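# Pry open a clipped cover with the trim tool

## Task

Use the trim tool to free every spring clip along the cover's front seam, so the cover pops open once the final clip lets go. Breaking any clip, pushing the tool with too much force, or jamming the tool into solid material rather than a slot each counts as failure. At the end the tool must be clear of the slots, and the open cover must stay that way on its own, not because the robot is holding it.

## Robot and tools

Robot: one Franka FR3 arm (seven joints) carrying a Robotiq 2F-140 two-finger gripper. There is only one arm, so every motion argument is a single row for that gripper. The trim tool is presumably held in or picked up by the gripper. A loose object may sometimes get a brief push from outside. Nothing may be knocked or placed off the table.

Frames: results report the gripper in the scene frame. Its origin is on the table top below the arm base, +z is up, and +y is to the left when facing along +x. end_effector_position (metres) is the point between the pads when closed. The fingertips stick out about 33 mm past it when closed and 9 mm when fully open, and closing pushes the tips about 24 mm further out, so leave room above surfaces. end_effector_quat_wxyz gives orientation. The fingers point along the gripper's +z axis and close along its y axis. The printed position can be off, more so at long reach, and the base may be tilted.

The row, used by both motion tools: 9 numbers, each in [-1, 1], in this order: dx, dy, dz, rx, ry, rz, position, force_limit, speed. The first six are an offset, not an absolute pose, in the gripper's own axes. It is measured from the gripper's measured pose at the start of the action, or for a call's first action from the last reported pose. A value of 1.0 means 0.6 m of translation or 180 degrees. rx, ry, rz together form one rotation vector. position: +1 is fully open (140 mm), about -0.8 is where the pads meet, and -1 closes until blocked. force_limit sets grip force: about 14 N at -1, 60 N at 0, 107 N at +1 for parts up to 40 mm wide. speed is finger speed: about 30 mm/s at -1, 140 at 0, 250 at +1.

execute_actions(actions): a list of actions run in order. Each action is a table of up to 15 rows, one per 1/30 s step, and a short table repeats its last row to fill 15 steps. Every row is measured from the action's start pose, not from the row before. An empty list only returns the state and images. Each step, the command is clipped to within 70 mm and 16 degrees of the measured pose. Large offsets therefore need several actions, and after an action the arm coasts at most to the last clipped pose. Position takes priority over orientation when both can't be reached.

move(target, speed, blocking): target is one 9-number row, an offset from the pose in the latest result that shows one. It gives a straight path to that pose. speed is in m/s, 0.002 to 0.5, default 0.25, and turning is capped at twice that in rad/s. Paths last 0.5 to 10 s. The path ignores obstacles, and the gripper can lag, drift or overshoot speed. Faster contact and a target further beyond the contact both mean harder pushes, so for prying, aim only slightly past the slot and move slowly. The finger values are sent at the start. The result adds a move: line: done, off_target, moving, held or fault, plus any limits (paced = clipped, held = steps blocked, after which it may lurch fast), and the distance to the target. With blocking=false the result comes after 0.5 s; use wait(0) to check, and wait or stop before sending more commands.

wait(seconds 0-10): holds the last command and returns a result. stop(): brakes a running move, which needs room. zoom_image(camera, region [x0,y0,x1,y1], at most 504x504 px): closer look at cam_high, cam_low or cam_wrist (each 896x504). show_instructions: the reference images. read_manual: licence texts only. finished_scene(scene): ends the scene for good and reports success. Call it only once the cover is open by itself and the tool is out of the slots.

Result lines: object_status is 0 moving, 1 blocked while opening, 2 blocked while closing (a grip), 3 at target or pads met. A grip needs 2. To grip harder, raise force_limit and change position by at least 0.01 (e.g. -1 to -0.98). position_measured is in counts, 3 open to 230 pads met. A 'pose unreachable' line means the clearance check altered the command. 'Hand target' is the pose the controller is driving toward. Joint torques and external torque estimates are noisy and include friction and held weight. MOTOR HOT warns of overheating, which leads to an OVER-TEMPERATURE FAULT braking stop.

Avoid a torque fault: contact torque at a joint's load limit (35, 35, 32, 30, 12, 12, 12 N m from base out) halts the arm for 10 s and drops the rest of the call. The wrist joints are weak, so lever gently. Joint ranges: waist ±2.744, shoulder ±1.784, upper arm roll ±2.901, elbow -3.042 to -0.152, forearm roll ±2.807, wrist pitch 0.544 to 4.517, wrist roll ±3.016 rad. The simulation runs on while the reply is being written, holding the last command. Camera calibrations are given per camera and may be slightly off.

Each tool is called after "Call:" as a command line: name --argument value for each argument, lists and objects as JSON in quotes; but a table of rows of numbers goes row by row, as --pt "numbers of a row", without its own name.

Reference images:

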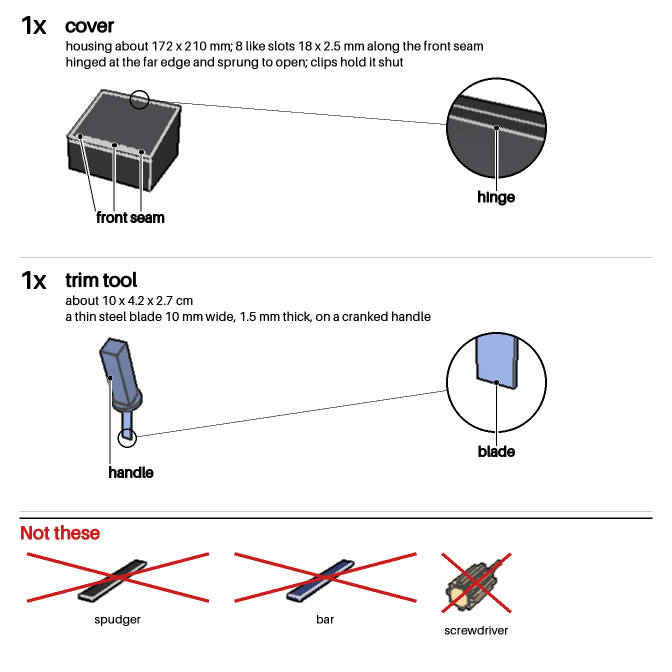

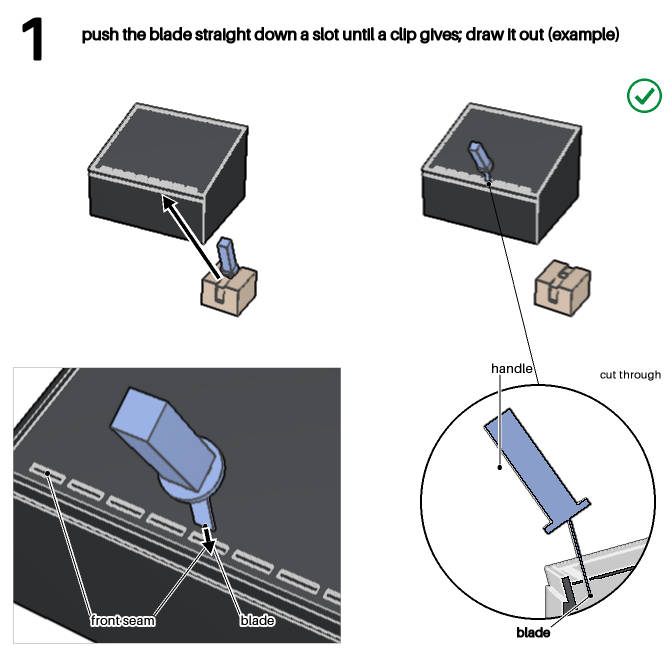

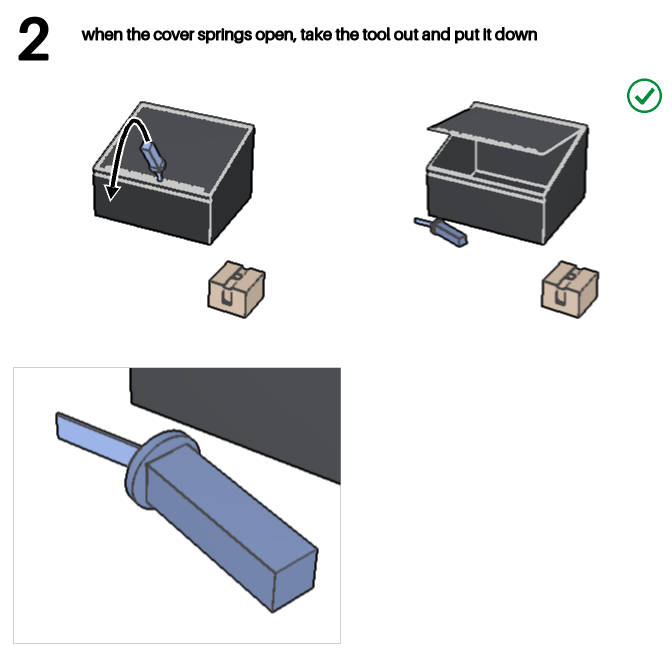

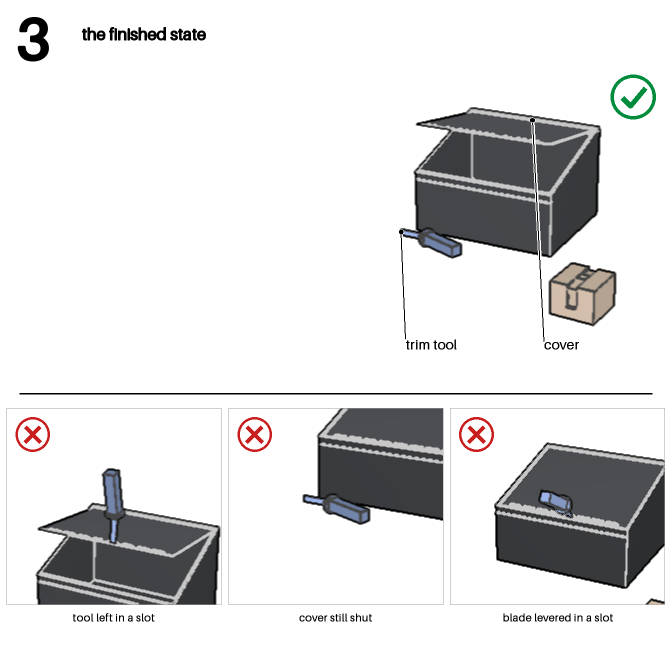

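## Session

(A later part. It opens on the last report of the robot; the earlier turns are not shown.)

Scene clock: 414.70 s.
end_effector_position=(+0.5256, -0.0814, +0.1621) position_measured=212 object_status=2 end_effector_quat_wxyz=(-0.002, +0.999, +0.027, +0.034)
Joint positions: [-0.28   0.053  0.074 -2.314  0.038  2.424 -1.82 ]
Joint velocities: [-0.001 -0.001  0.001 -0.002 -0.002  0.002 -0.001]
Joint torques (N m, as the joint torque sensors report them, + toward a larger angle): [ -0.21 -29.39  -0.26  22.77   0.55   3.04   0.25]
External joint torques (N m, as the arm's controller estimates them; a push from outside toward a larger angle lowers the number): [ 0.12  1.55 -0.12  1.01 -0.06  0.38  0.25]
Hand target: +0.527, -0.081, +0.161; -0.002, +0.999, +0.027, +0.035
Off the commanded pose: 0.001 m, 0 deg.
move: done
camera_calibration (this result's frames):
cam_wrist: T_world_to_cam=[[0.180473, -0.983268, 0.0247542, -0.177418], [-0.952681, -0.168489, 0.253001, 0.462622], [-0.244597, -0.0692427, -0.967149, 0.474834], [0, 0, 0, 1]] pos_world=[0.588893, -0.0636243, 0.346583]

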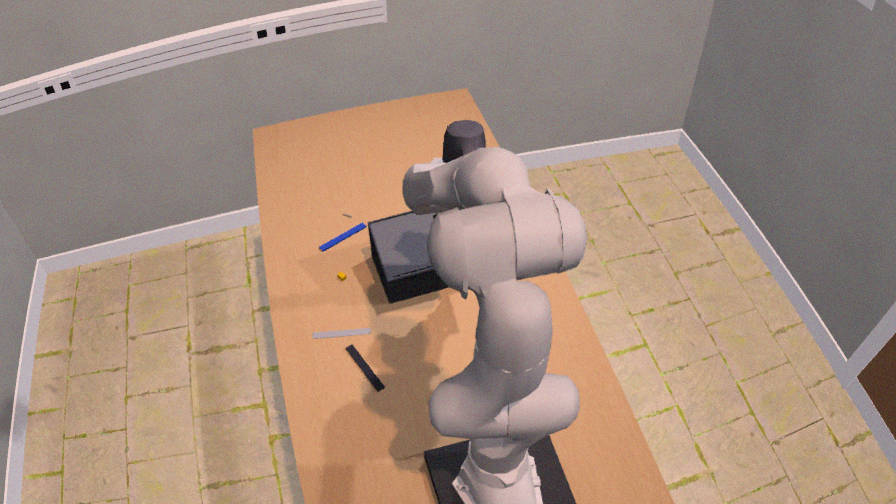

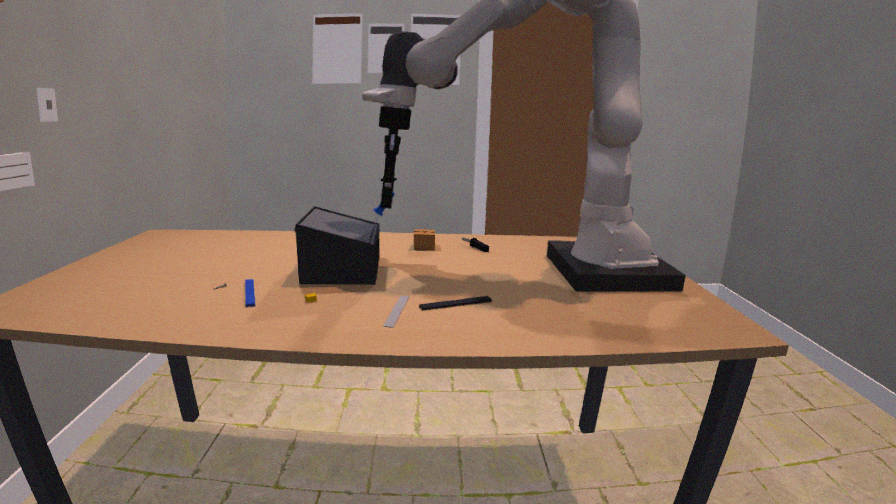

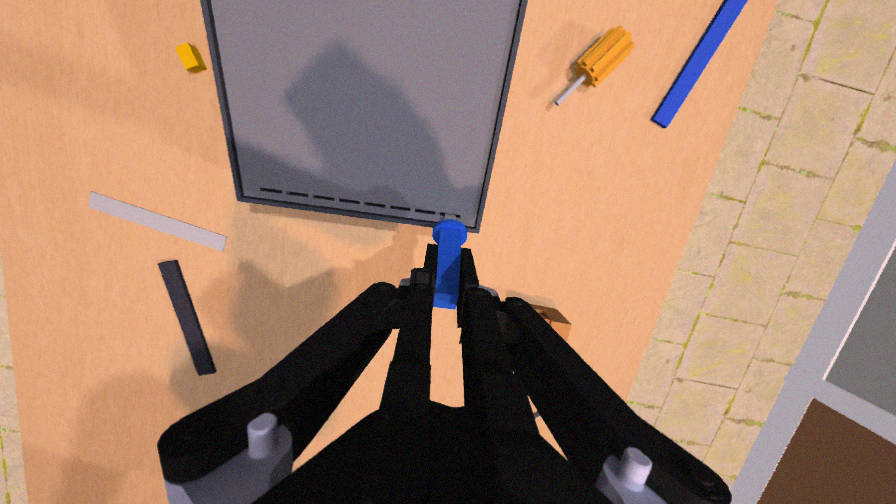

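Call:
move --target '[0.0030,0.0,0.0145,0,0.0004,0,-1,0.8,-0.6]' --speed 0.005

Call:
move --target '[-0.0063,-0.001,0.0116,0.0006,-0.0034,0,-1,0.8,-0.6]' --speed 0.005

Scene clock: 419.83 s.
end_effector_position=(+0.5273, -0.0817, +0.1594) position_measured=212 object_status=2 end_effector_quat_wxyz=(-0.002, +0.999, +0.027, +0.035)
Joint positions: [-0.28   0.062  0.074 -2.312  0.038  2.432 -1.82 ]
Joint velocities: [-0.001 -0.001 -0.001 -0.     0.001 -0.    -0.001]
Joint torques (N m, as the joint torque sensors report them, + toward a larger angle): [  0.06 -23.7   -0.2   21.59   0.34   4.46   0.21]
External joint torques (N m, as the arm's controller estimates them; a push from outside toward a larger angle lowers the number): [ 0.42  7.5  -0.04 -0.15 -0.28  1.78  0.21]
Hand target: +0.528, -0.081, +0.154; -0.002, +0.999, +0.027, +0.034
Off the commanded pose: 0.006 m, 0 deg.
move: off_target
camera_calibration (this result's frames):
cam_wrist: T_world_to_cam=[[0.180242, -0.983303, 0.0250477, -0.17784], [-0.953198, -0.168326, 0.251158, 0.465468], [-0.242749, -0.0691447, -0.967622, 0.471704], [0, 0, 0, 1]] pos_world=[0.590242, -0.0639043, 0.343979]

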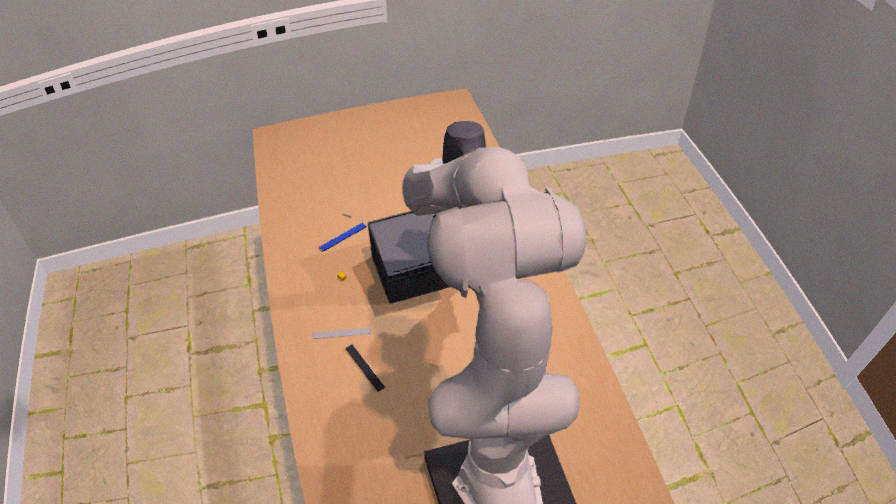

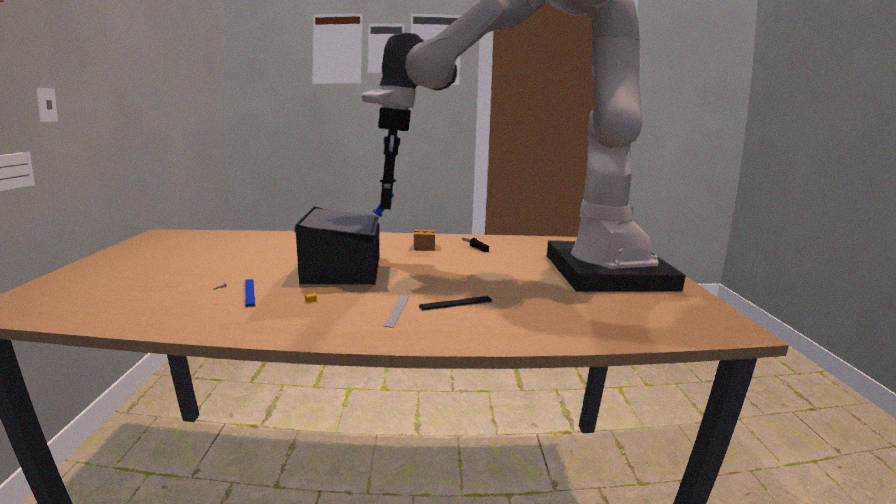

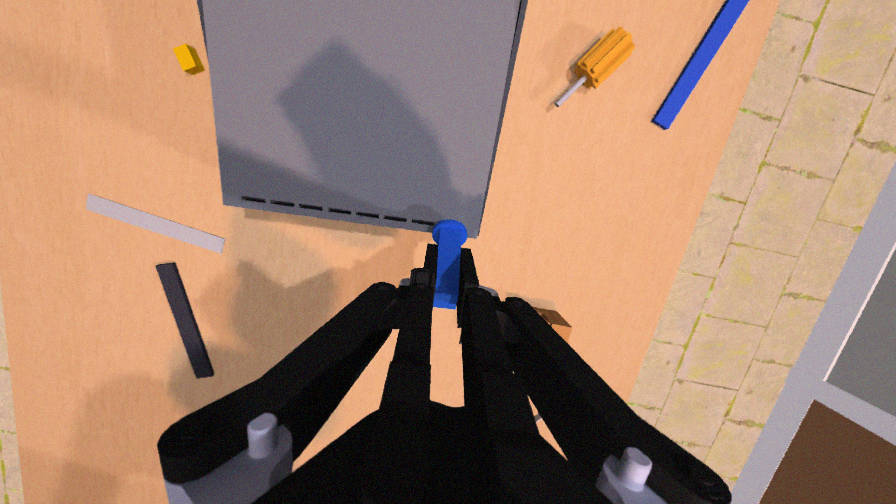

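Scene clock: 421.63 s.
end_effector_position=(+0.5272, -0.0817, +0.1594) position_measured=212 object_status=2 end_effector_quat_wxyz=(-0.002, +0.999, +0.027, +0.035)
Joint positions: [-0.28   0.061  0.074 -2.312  0.038  2.432 -1.82 ]
Joint velocities: [ 0.001  0.001 -0.    -0.    -0.001 -0.     0.001]
Joint torques (N m, as the joint torque sensors report them, + toward a larger angle): [ -0.43 -24.32  -0.59  20.11   0.26   3.24   0.18]
External joint torques (N m, as the arm's controller estimates them; a push from outside toward a larger angle lowers the number): [-0.04  6.85 -0.41 -1.63 -0.35  0.56  0.18]
Hand target: +0.524, -0.081, +0.152; -0.003, +0.999, +0.027, +0.030
Off the commanded pose: 0.008 m, 1 deg.
move: off_target
camera_calibration (this result's frames):
cam_wrist: T_world_to_cam=[[0.180267, -0.983303, 0.0248887, -0.177765], [-0.953081, -0.168359, 0.251578, 0.465175], [-0.243187, -0.0690721, -0.967517, 0.471907], [0, 0, 0, 1]] pos_world=[0.590156, -0.0638848, 0.343974]

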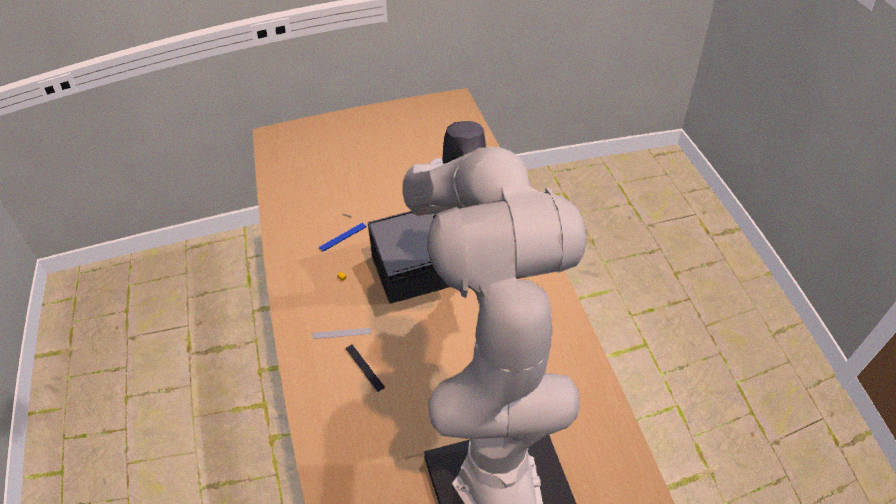

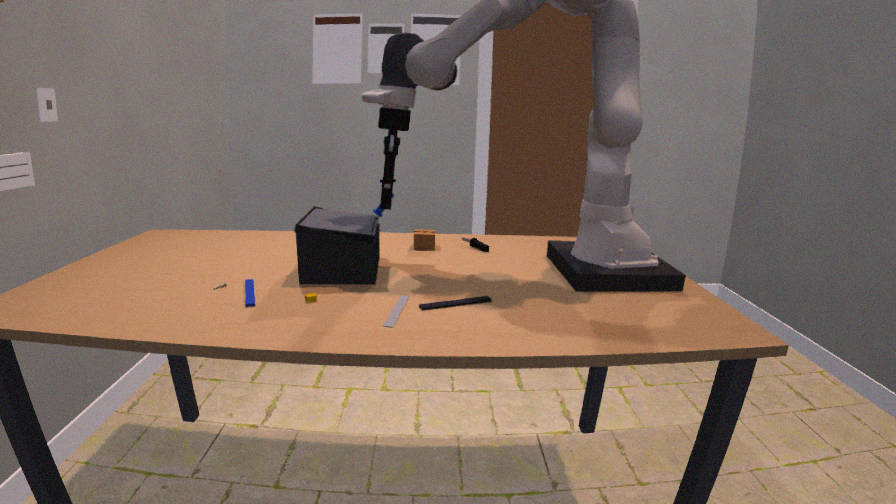

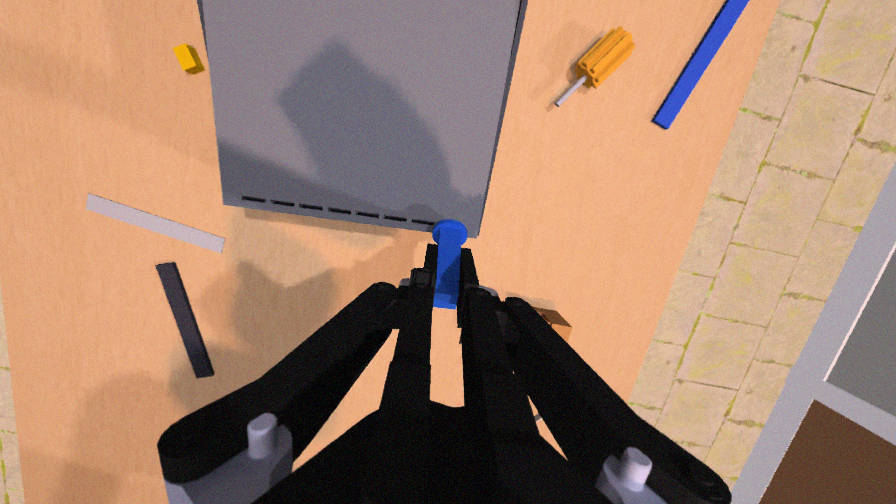

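Call:
move --target '[-0.004,0,-0.03,0,0,0,-1,0.8,-0.6]' --speed 0.012

Scene clock: 430.50 s.
end_effector_position=(+0.5274, -0.0817, +0.1781) position_measured=212 object_status=2 end_effector_quat_wxyz=(-0.001, +0.999, +0.027, +0.040)
Joint positions: [-0.28   0.023  0.074 -2.308  0.038  2.401 -1.82 ]
Joint velocities: [ 0.    -0.    -0.003  0.002  0.    -0.004  0.   ]
Joint torques (N m, as the joint torque sensors report them, + toward a larger angle): [ -1.03 -31.07  -1.22  22.73   1.53   1.    -0.1 ]
External joint torques (N m, as the arm's controller estimates them; a push from outside toward a larger angle lowers the number): [-0.55 -0.91 -0.82  0.6   0.9  -1.71 -0.1 ]
Hand target: +0.524, -0.081, +0.177; -0.003, +0.999, +0.027, +0.035
Off the commanded pose: 0.004 m, 1 deg.
move: off_target
camera_calibration (this result's frames):
cam_wrist: T_world_to_cam=[[0.180719, -0.983067, 0.0303188, -0.179507], [-0.955583, -0.168203, 0.242012, 0.463763], [-0.232814, -0.0727082, -0.9698, 0.484753], [0, 0, 0, 1]] pos_world=[0.588461, -0.0632157, 0.363319]

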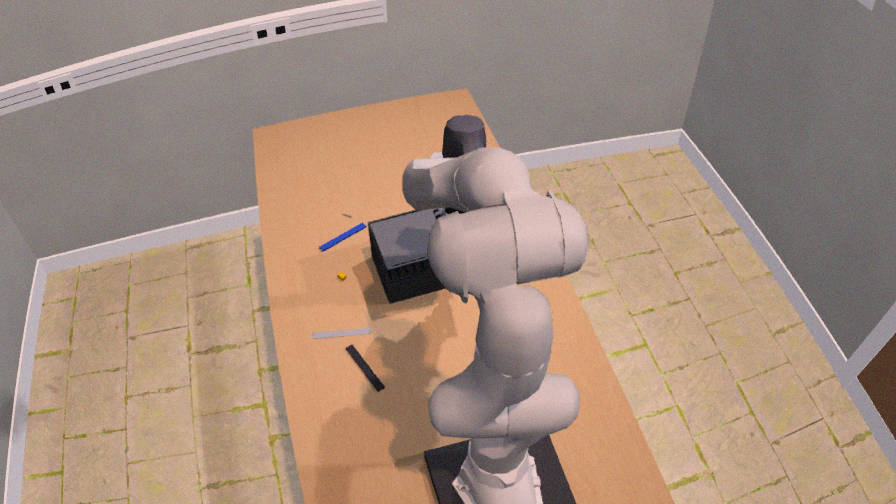

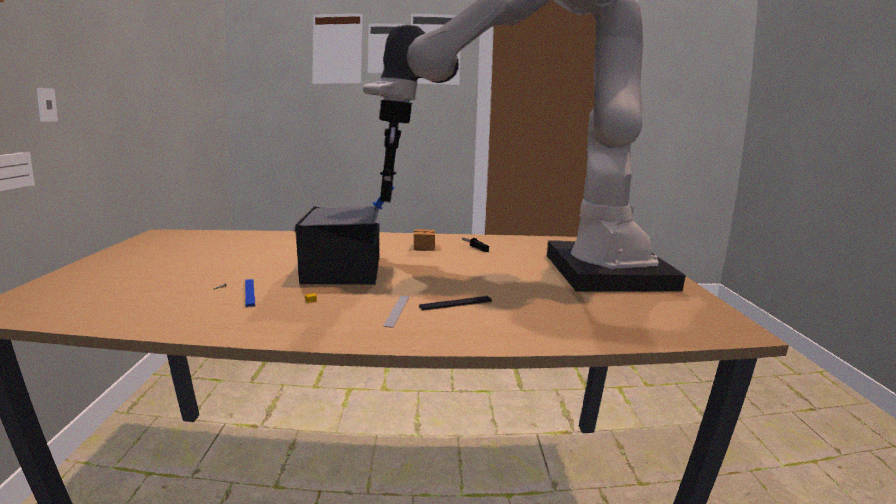

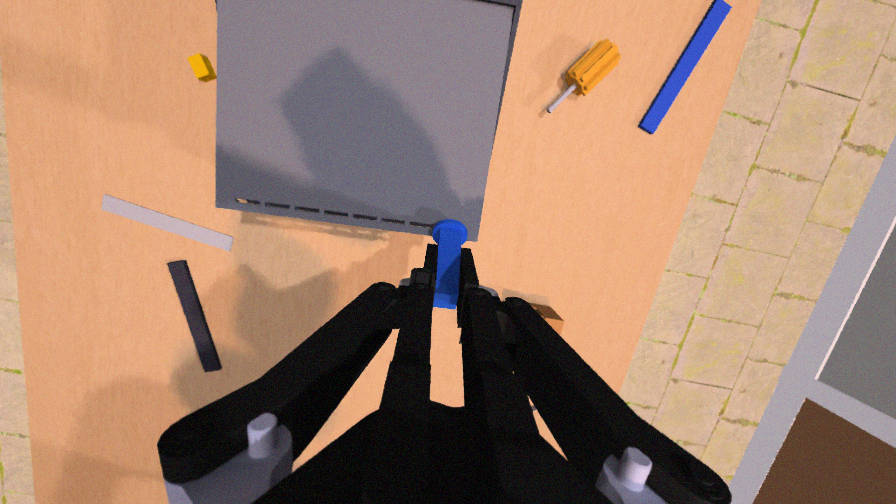

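Call:
move --target '[0.016,0,-0.038,0,-0.045,0,-1,0.8,-0.6]' --speed 0.015

Scene clock: 440.17 s.
end_effector_position=(+0.5362, -0.0815, +0.2029) position_measured=212 object_status=2 end_effector_quat_wxyz=(+0.000, +0.999, +0.029, -0.027)
Joint positions: [-0.265  0.11   0.074 -2.09  -0.009  2.138 -1.777]
Joint velocities: [ 0.001  0.002 -0.     0.004 -0.002 -0.016  0.005]
Joint torques (N m, as the joint torque sensors report them, + toward a larger angle): [  0.94 -32.17   0.62  25.19  -0.18   1.83   0.38]
External joint torques (N m, as the arm's controller estimates them; a push from outside toward a larger angle lowers the number): [ 1.46  1.92  0.74  2.21 -0.89 -0.54  0.38]
Hand target: +0.535, -0.080, +0.202; +0.001, +0.999, +0.028, -0.031
Off the commanded pose: 0.002 m, 0 deg.
move: done
camera_calibration (this result's frames):
cam_wrist: T_world_to_cam=[[0.186473, -0.982401, 0.0107525, -0.180691], [-0.913855, -0.169423, 0.369005, 0.41798], [-0.36069, -0.0786357, -0.929365, 0.570672], [0, 0, 0, 1]] pos_world=[0.621503, -0.0618207, 0.378068]

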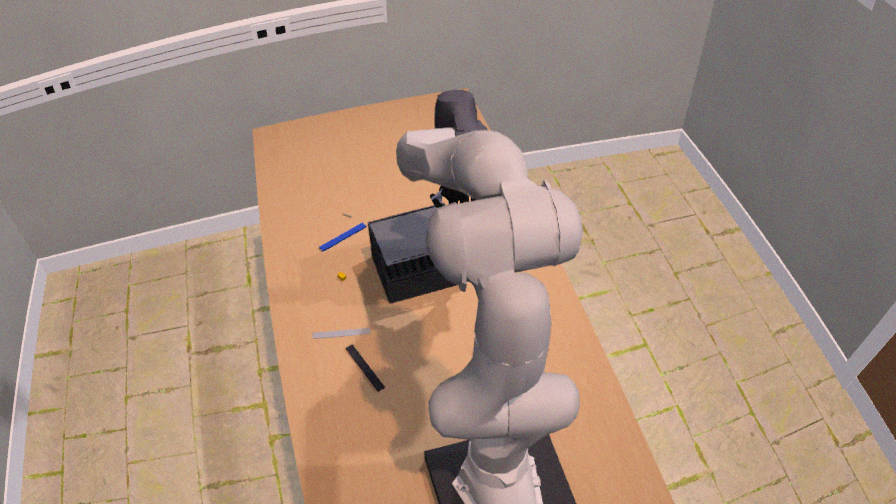

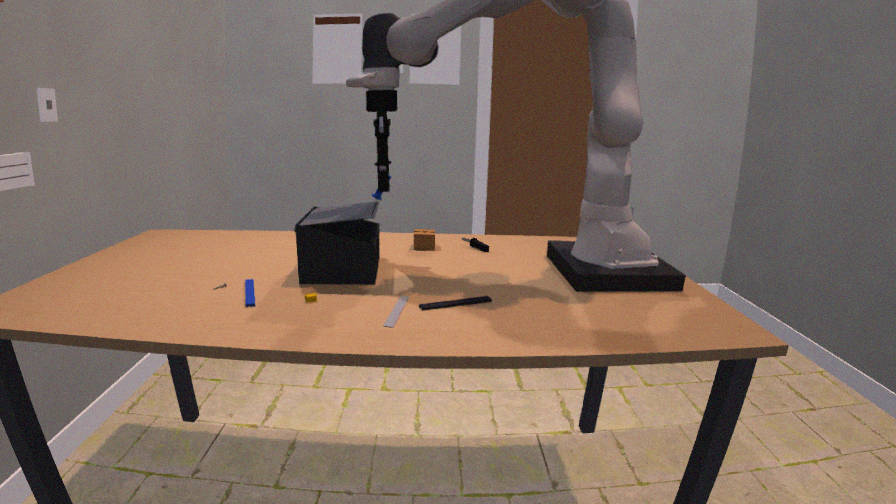

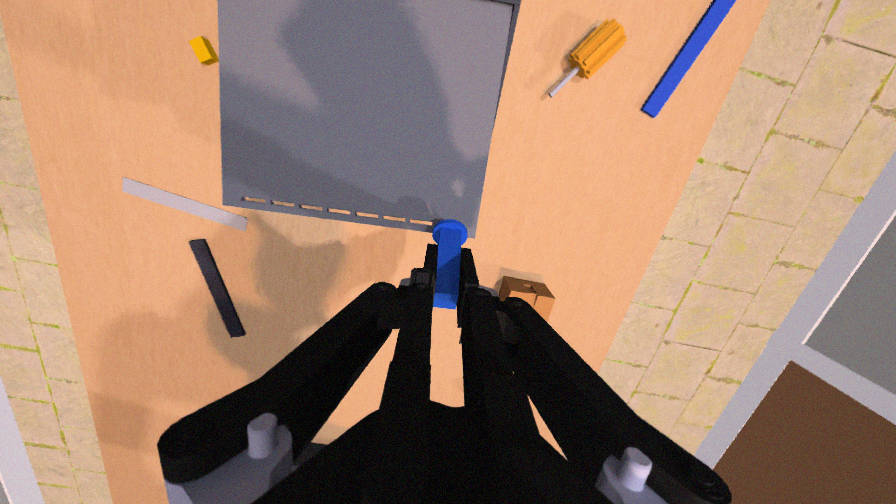

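Continue with the same rotate-and-lift.

Call:
move --target '[0.014,0,-0.038,0,-0.045,0,-1,0.8,-0.6]' --speed 0.015

Call:
zoom_image --camera "cam_low" --region '[280,150,440,250]'

Scene clock: 446.60 s.
end_effector_position=(+0.5464, -0.0805, +0.2259) position_measured=212 object_status=2 end_effector_quat_wxyz=(+0.001, +0.995, +0.031, -0.096)
Joint positions: [-0.245  0.235  0.074 -1.84  -0.041  1.878 -1.751]
Joint velocities: [ 0.     0.002  0.     0.006  0.001 -0.015  0.005]
Joint torques (N m, as the joint torque sensors report them, + toward a larger angle): [  0.17 -36.35   0.34  24.82  -0.1    1.59   0.45]
External joint torques (N m, as the arm's controller estimates them; a push from outside toward a larger angle lowers the number): [ 0.72  2.26  0.04  1.4  -0.83 -0.42  0.46]
Hand target: +0.546, -0.080, +0.226; +0.002, +0.995, +0.030, -0.098
Off the commanded pose: 0.001 m, 0 deg.
move: done
camera_calibration (this result's frames):
cam_wrist: T_world_to_cam=[[0.191035, -0.981527, -0.010471, -0.179513], [-0.854138, -0.171478, 0.490962, 0.358611], [-0.483689, -0.0848471, -0.871118, 0.649383], [0, 0, 0, 1]] pos_world=[0.654696, -0.0596049, 0.387745]

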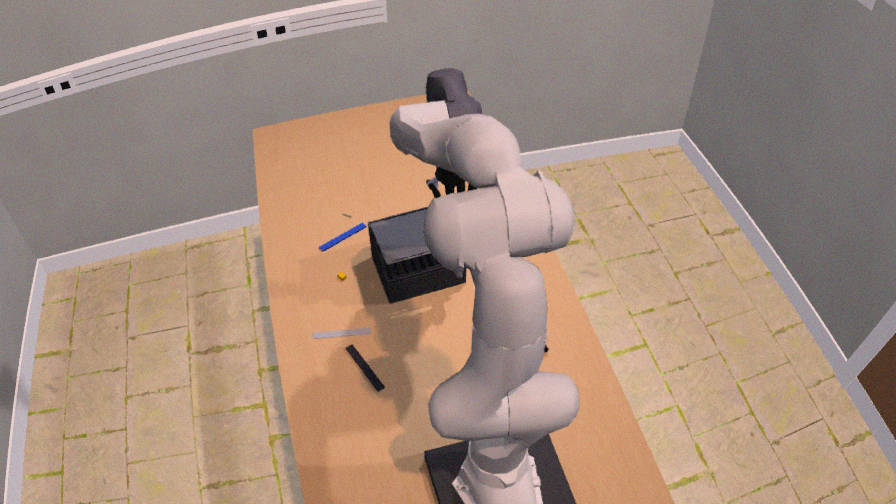

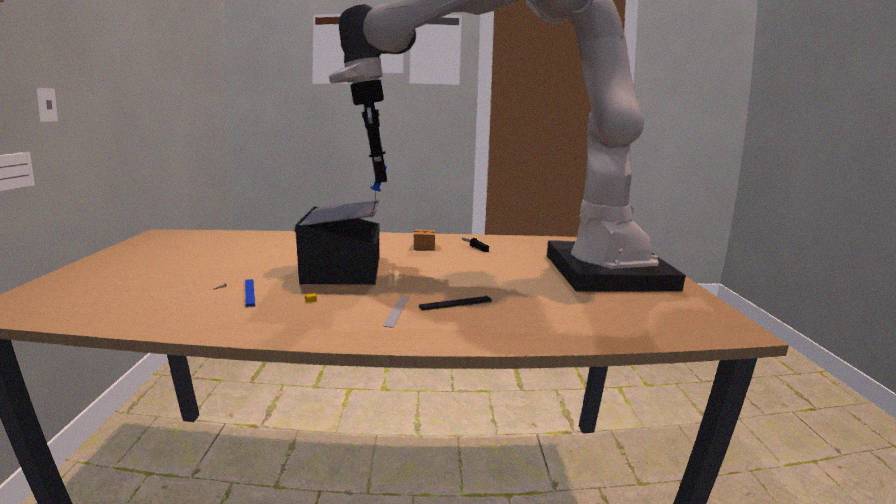

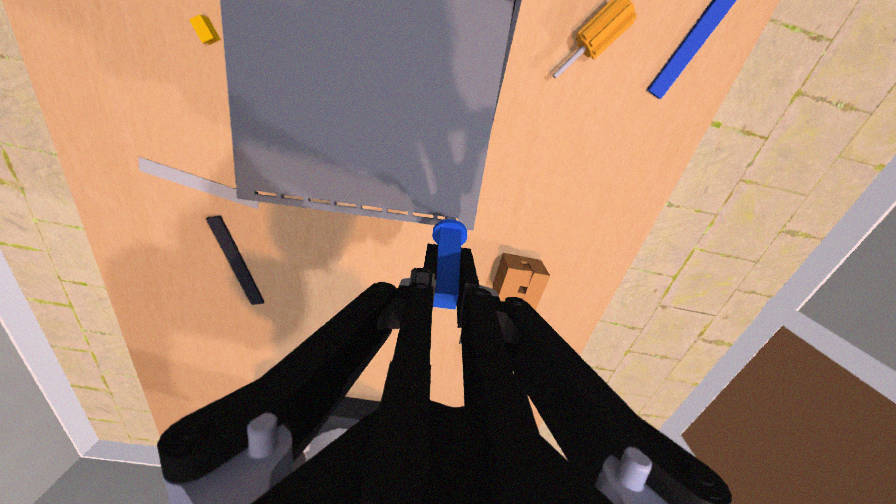

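Region (280, 150, 440, 250) of cam_low's 896x504 image, scaled by 3.150, with more detail than that image has; it fills the top 315 rows of this view, and the rest is white.

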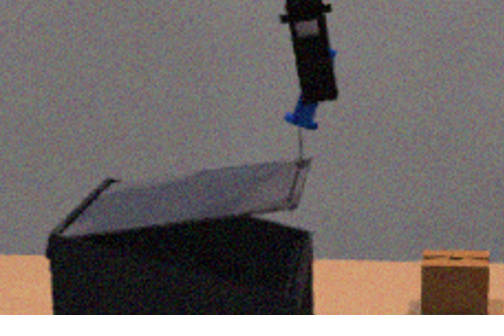

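Cover is at its stop. Withdraw along the blade axis.

Call:
move --target '[-0.008,0,-0.05,0,0,0,-1,0.8,-0.6]' --speed 0.03

Scene clock: 449.77 s.
end_effector_position=(+0.5483, -0.0813, +0.2546) position_measured=212 object_status=2 end_effector_quat_wxyz=(+0.002, +0.995, +0.030, -0.095)
Joint positions: [-0.244  0.217  0.074 -1.791 -0.041  1.812 -1.75 ]
Joint velocities: [ 0.001  0.001  0.001 -0.     0.001 -0.014  0.001]
Joint torques (N m, as the joint torque sensors report them, + toward a larger angle): [ -0.79 -39.28   0.62  25.35   1.53   1.35  -0.14]
External joint torques (N m, as the arm's controller estimates them; a push from outside toward a larger angle lowers the number): [-0.47 -1.18  0.18  1.75  0.77 -0.67 -0.14]
Hand target: +0.547, -0.080, +0.256; +0.000, +0.995, +0.032, -0.096
Off the commanded pose: 0.002 m, 0 deg.
move: done
camera_calibration (this result's frames):
cam_wrist: T_world_to_cam=[[0.18855, -0.982038, -0.00704604, -0.179872], [-0.855533, -0.167776, 0.489811, 0.347328], [-0.482196, -0.0863258, -0.8718, 0.674402], [0, 0, 0, 1]] pos_world=[0.656259, -0.0601497, 0.416551]

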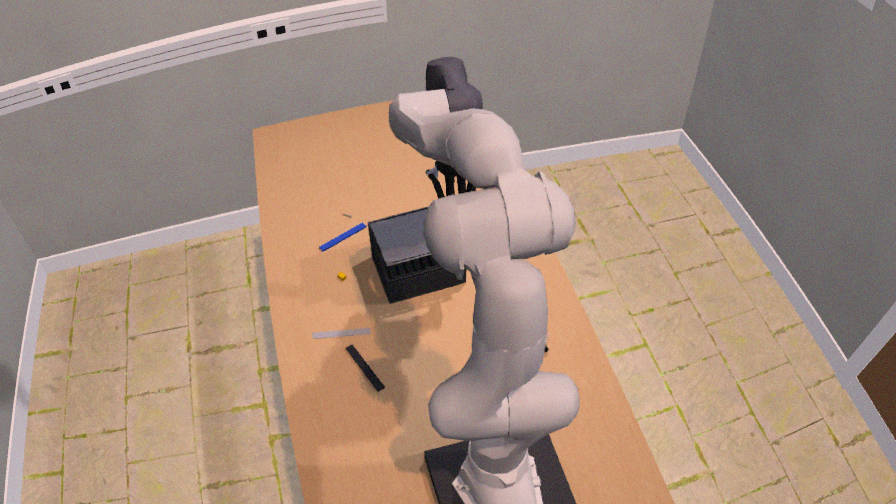

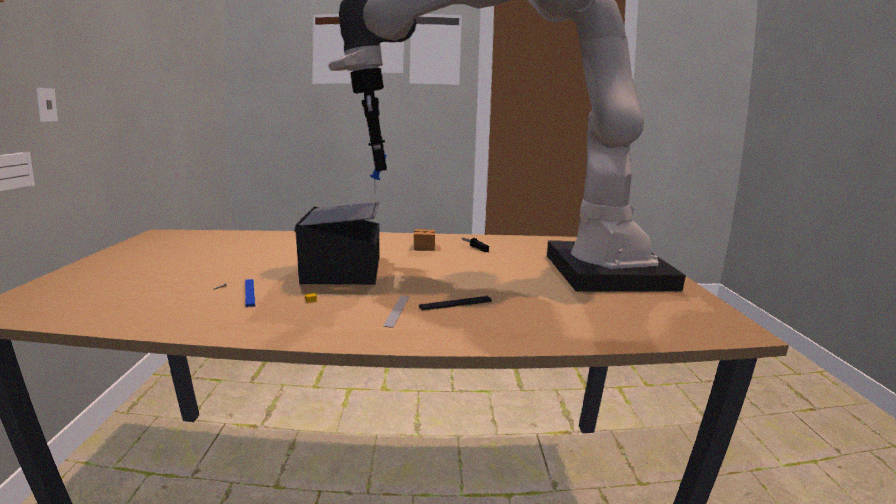

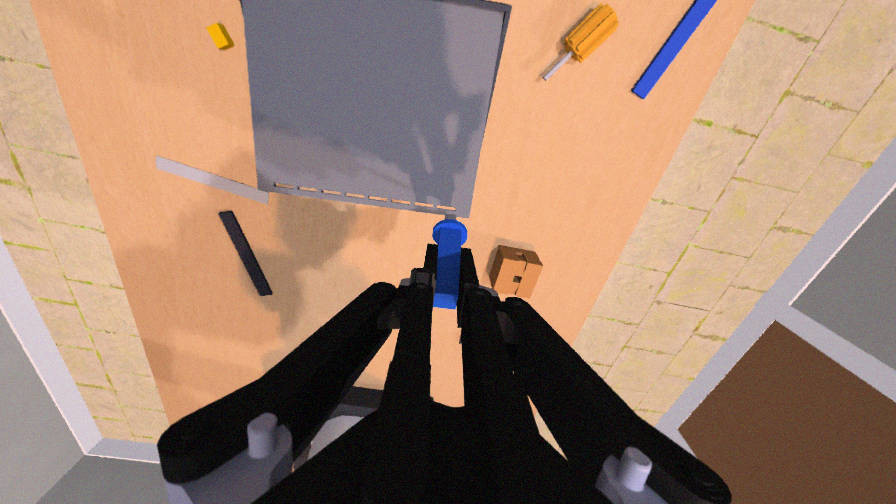

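Call:
move --target '[-0.229,-0.03,0.044,0,0.394,0,-1,0.8,-0.6]' --speed 0.2

Scene clock: 463.63 s.
end_effector_position=(+0.4120, -0.0770, +0.2541) position_measured=212 object_status=2 end_effector_quat_wxyz=(-0.075, +0.922, +0.024, +0.378)
Joint positions: [-0.598 -0.827  0.276 -3.049  1.358  2.561 -3.003]
Joint velocities: [-0.164 -0.055  0.189  0.001  0.093 -0.1   -0.028]
Joint torques (N m, as the joint torque sensors report them, + toward a larger angle): [-1.17 -4.66 -1.39 23.65  1.1   1.04 -0.13]
External joint torques (N m, as the arm's controller estimates them; a push from outside toward a larger angle lowers the number): [-1.48 -1.87  2.33  0.55  1.25 -0.63 -0.15]
Hand target: +0.412, -0.073, +0.255; -0.077, +0.921, +0.030, +0.380
Off the commanded pose: 0.007 m, 17 deg; orientation clipped at the last step of the last action.
joint sent to its limit — the command would take joint 4 (elbow) past its lower limit and joint 7 (wrist roll) past its lower limit, so those joints were sent only as far as their limits.
move: off_target; limits=paced
camera_calibration (this result's frames):
cam_wrist: T_world_to_cam=[[0.179034, -0.983732, -0.0147883, -0.1442], [-0.879643, -0.153322, -0.450246, 0.481612], [0.440654, 0.0936176, -0.892782, 0.2477], [0, 0, 0, 1]] pos_world=[0.340313, -0.091202, 0.435854]

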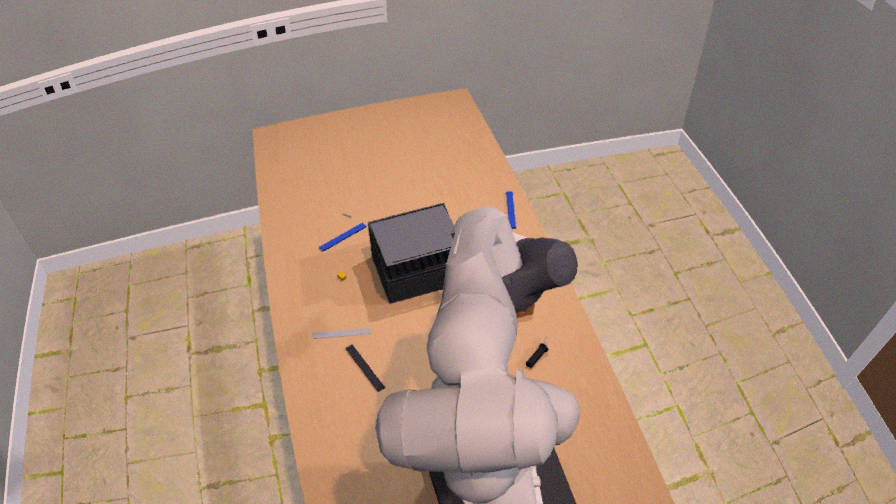

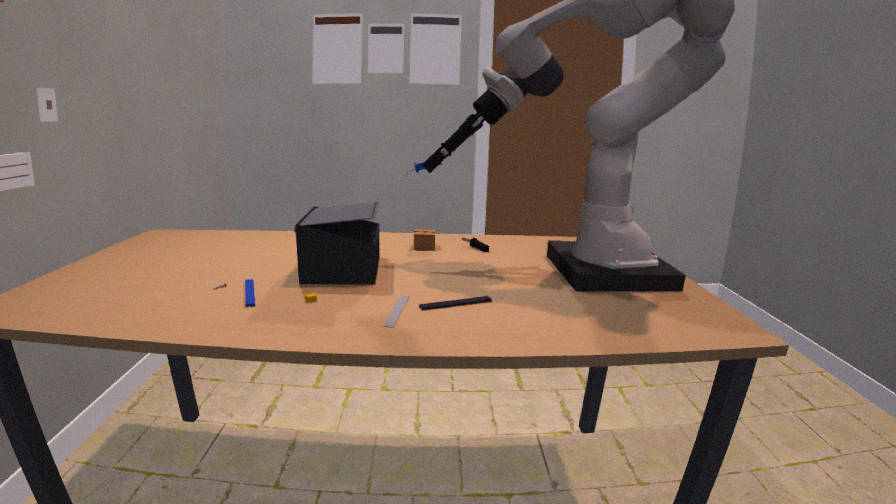

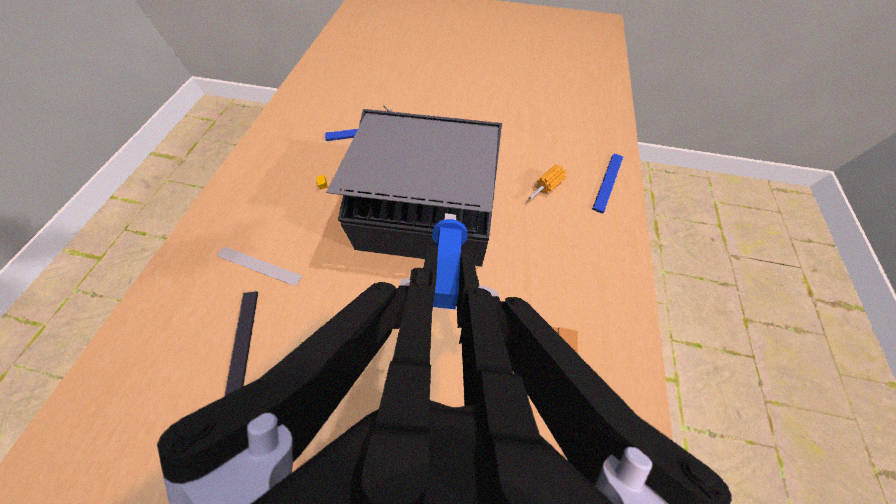

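Call:
move --target '[0.1145,0.189,0.162,-0.049,0.0745,-0.01,-1,0.8,-0.6]' --speed 0.1

Scene clock: 479.27 s.
end_effector_position=(+0.5370, -0.1743, +0.2197) position_measured=212 object_status=2 end_effector_quat_wxyz=(-0.009, +0.941, -0.030, +0.337)
Joint positions: [ 0.074 -0.156 -0.368 -2.592  1.281  3.018 -3.011]
Joint velocities: [ 0.296 -0.001 -0.294  0.002 -0.029  0.044 -0.001]
Joint torques (N m, as the joint torque sensors report them, + toward a larger angle): [  1.17 -21.67   0.33  22.56  -2.16   2.5   -0.22]
External joint torques (N m, as the arm's controller estimates them; a push from outside toward a larger angle lowers the number): [ 1.48 -0.61 -1.26  1.51 -0.89  0.45 -0.23]
Hand target: +0.537, -0.177, +0.221; -0.003, +0.941, -0.026, +0.338
Off the commanded pose: 0.003 m, 19 deg; orientation clipped at the last step of the last action.
joint sent to its limit — the command would take joint 7 (wrist roll) past its lower limit, so that joint was sent only as far as its limit.
move: off_target; limits=paced
camera_calibration (this result's frames):
cam_wrist: T_world_to_cam=[[0.0365632, -0.997564, 0.0594041, -0.205016], [-0.933294, -0.055337, -0.354823, 0.586101], [0.357246, -0.042468, -0.933044, 0.200918], [0, 0, 0, 1]] pos_world=[0.482724, -0.163551, 0.407606]

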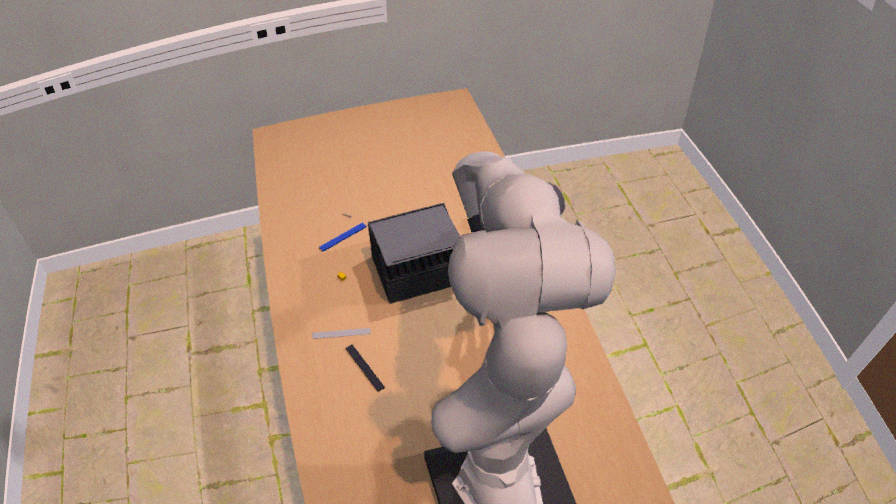

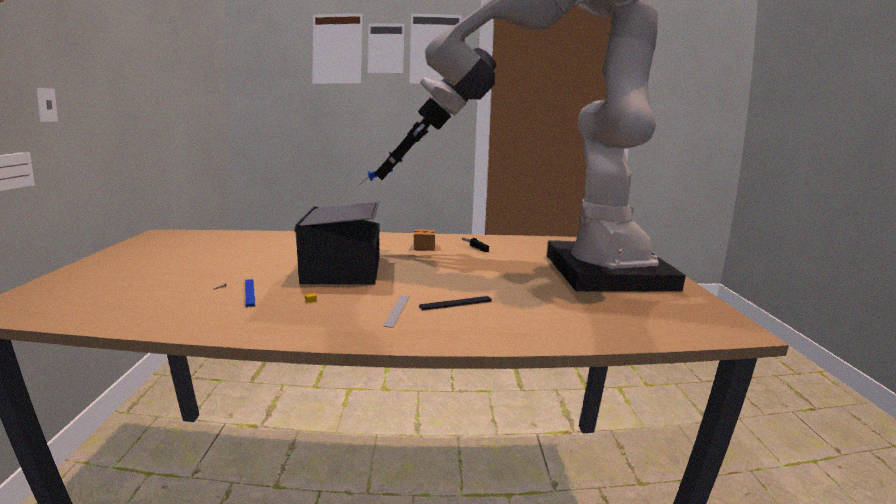

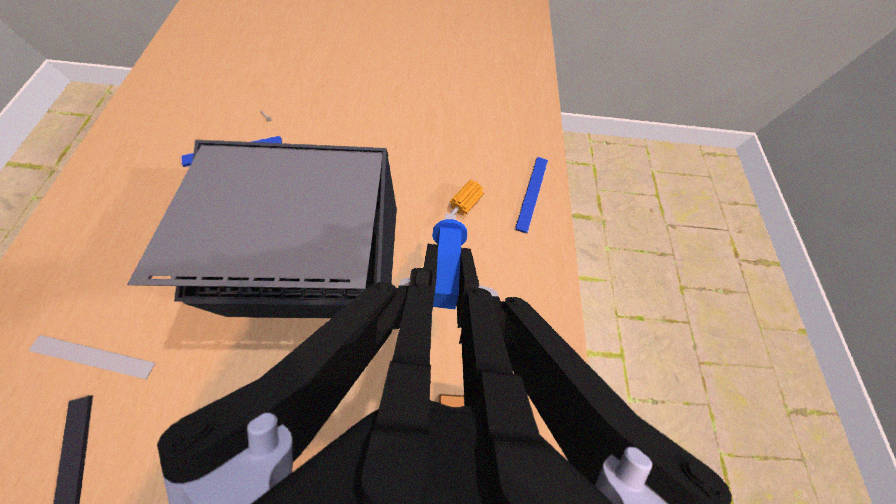

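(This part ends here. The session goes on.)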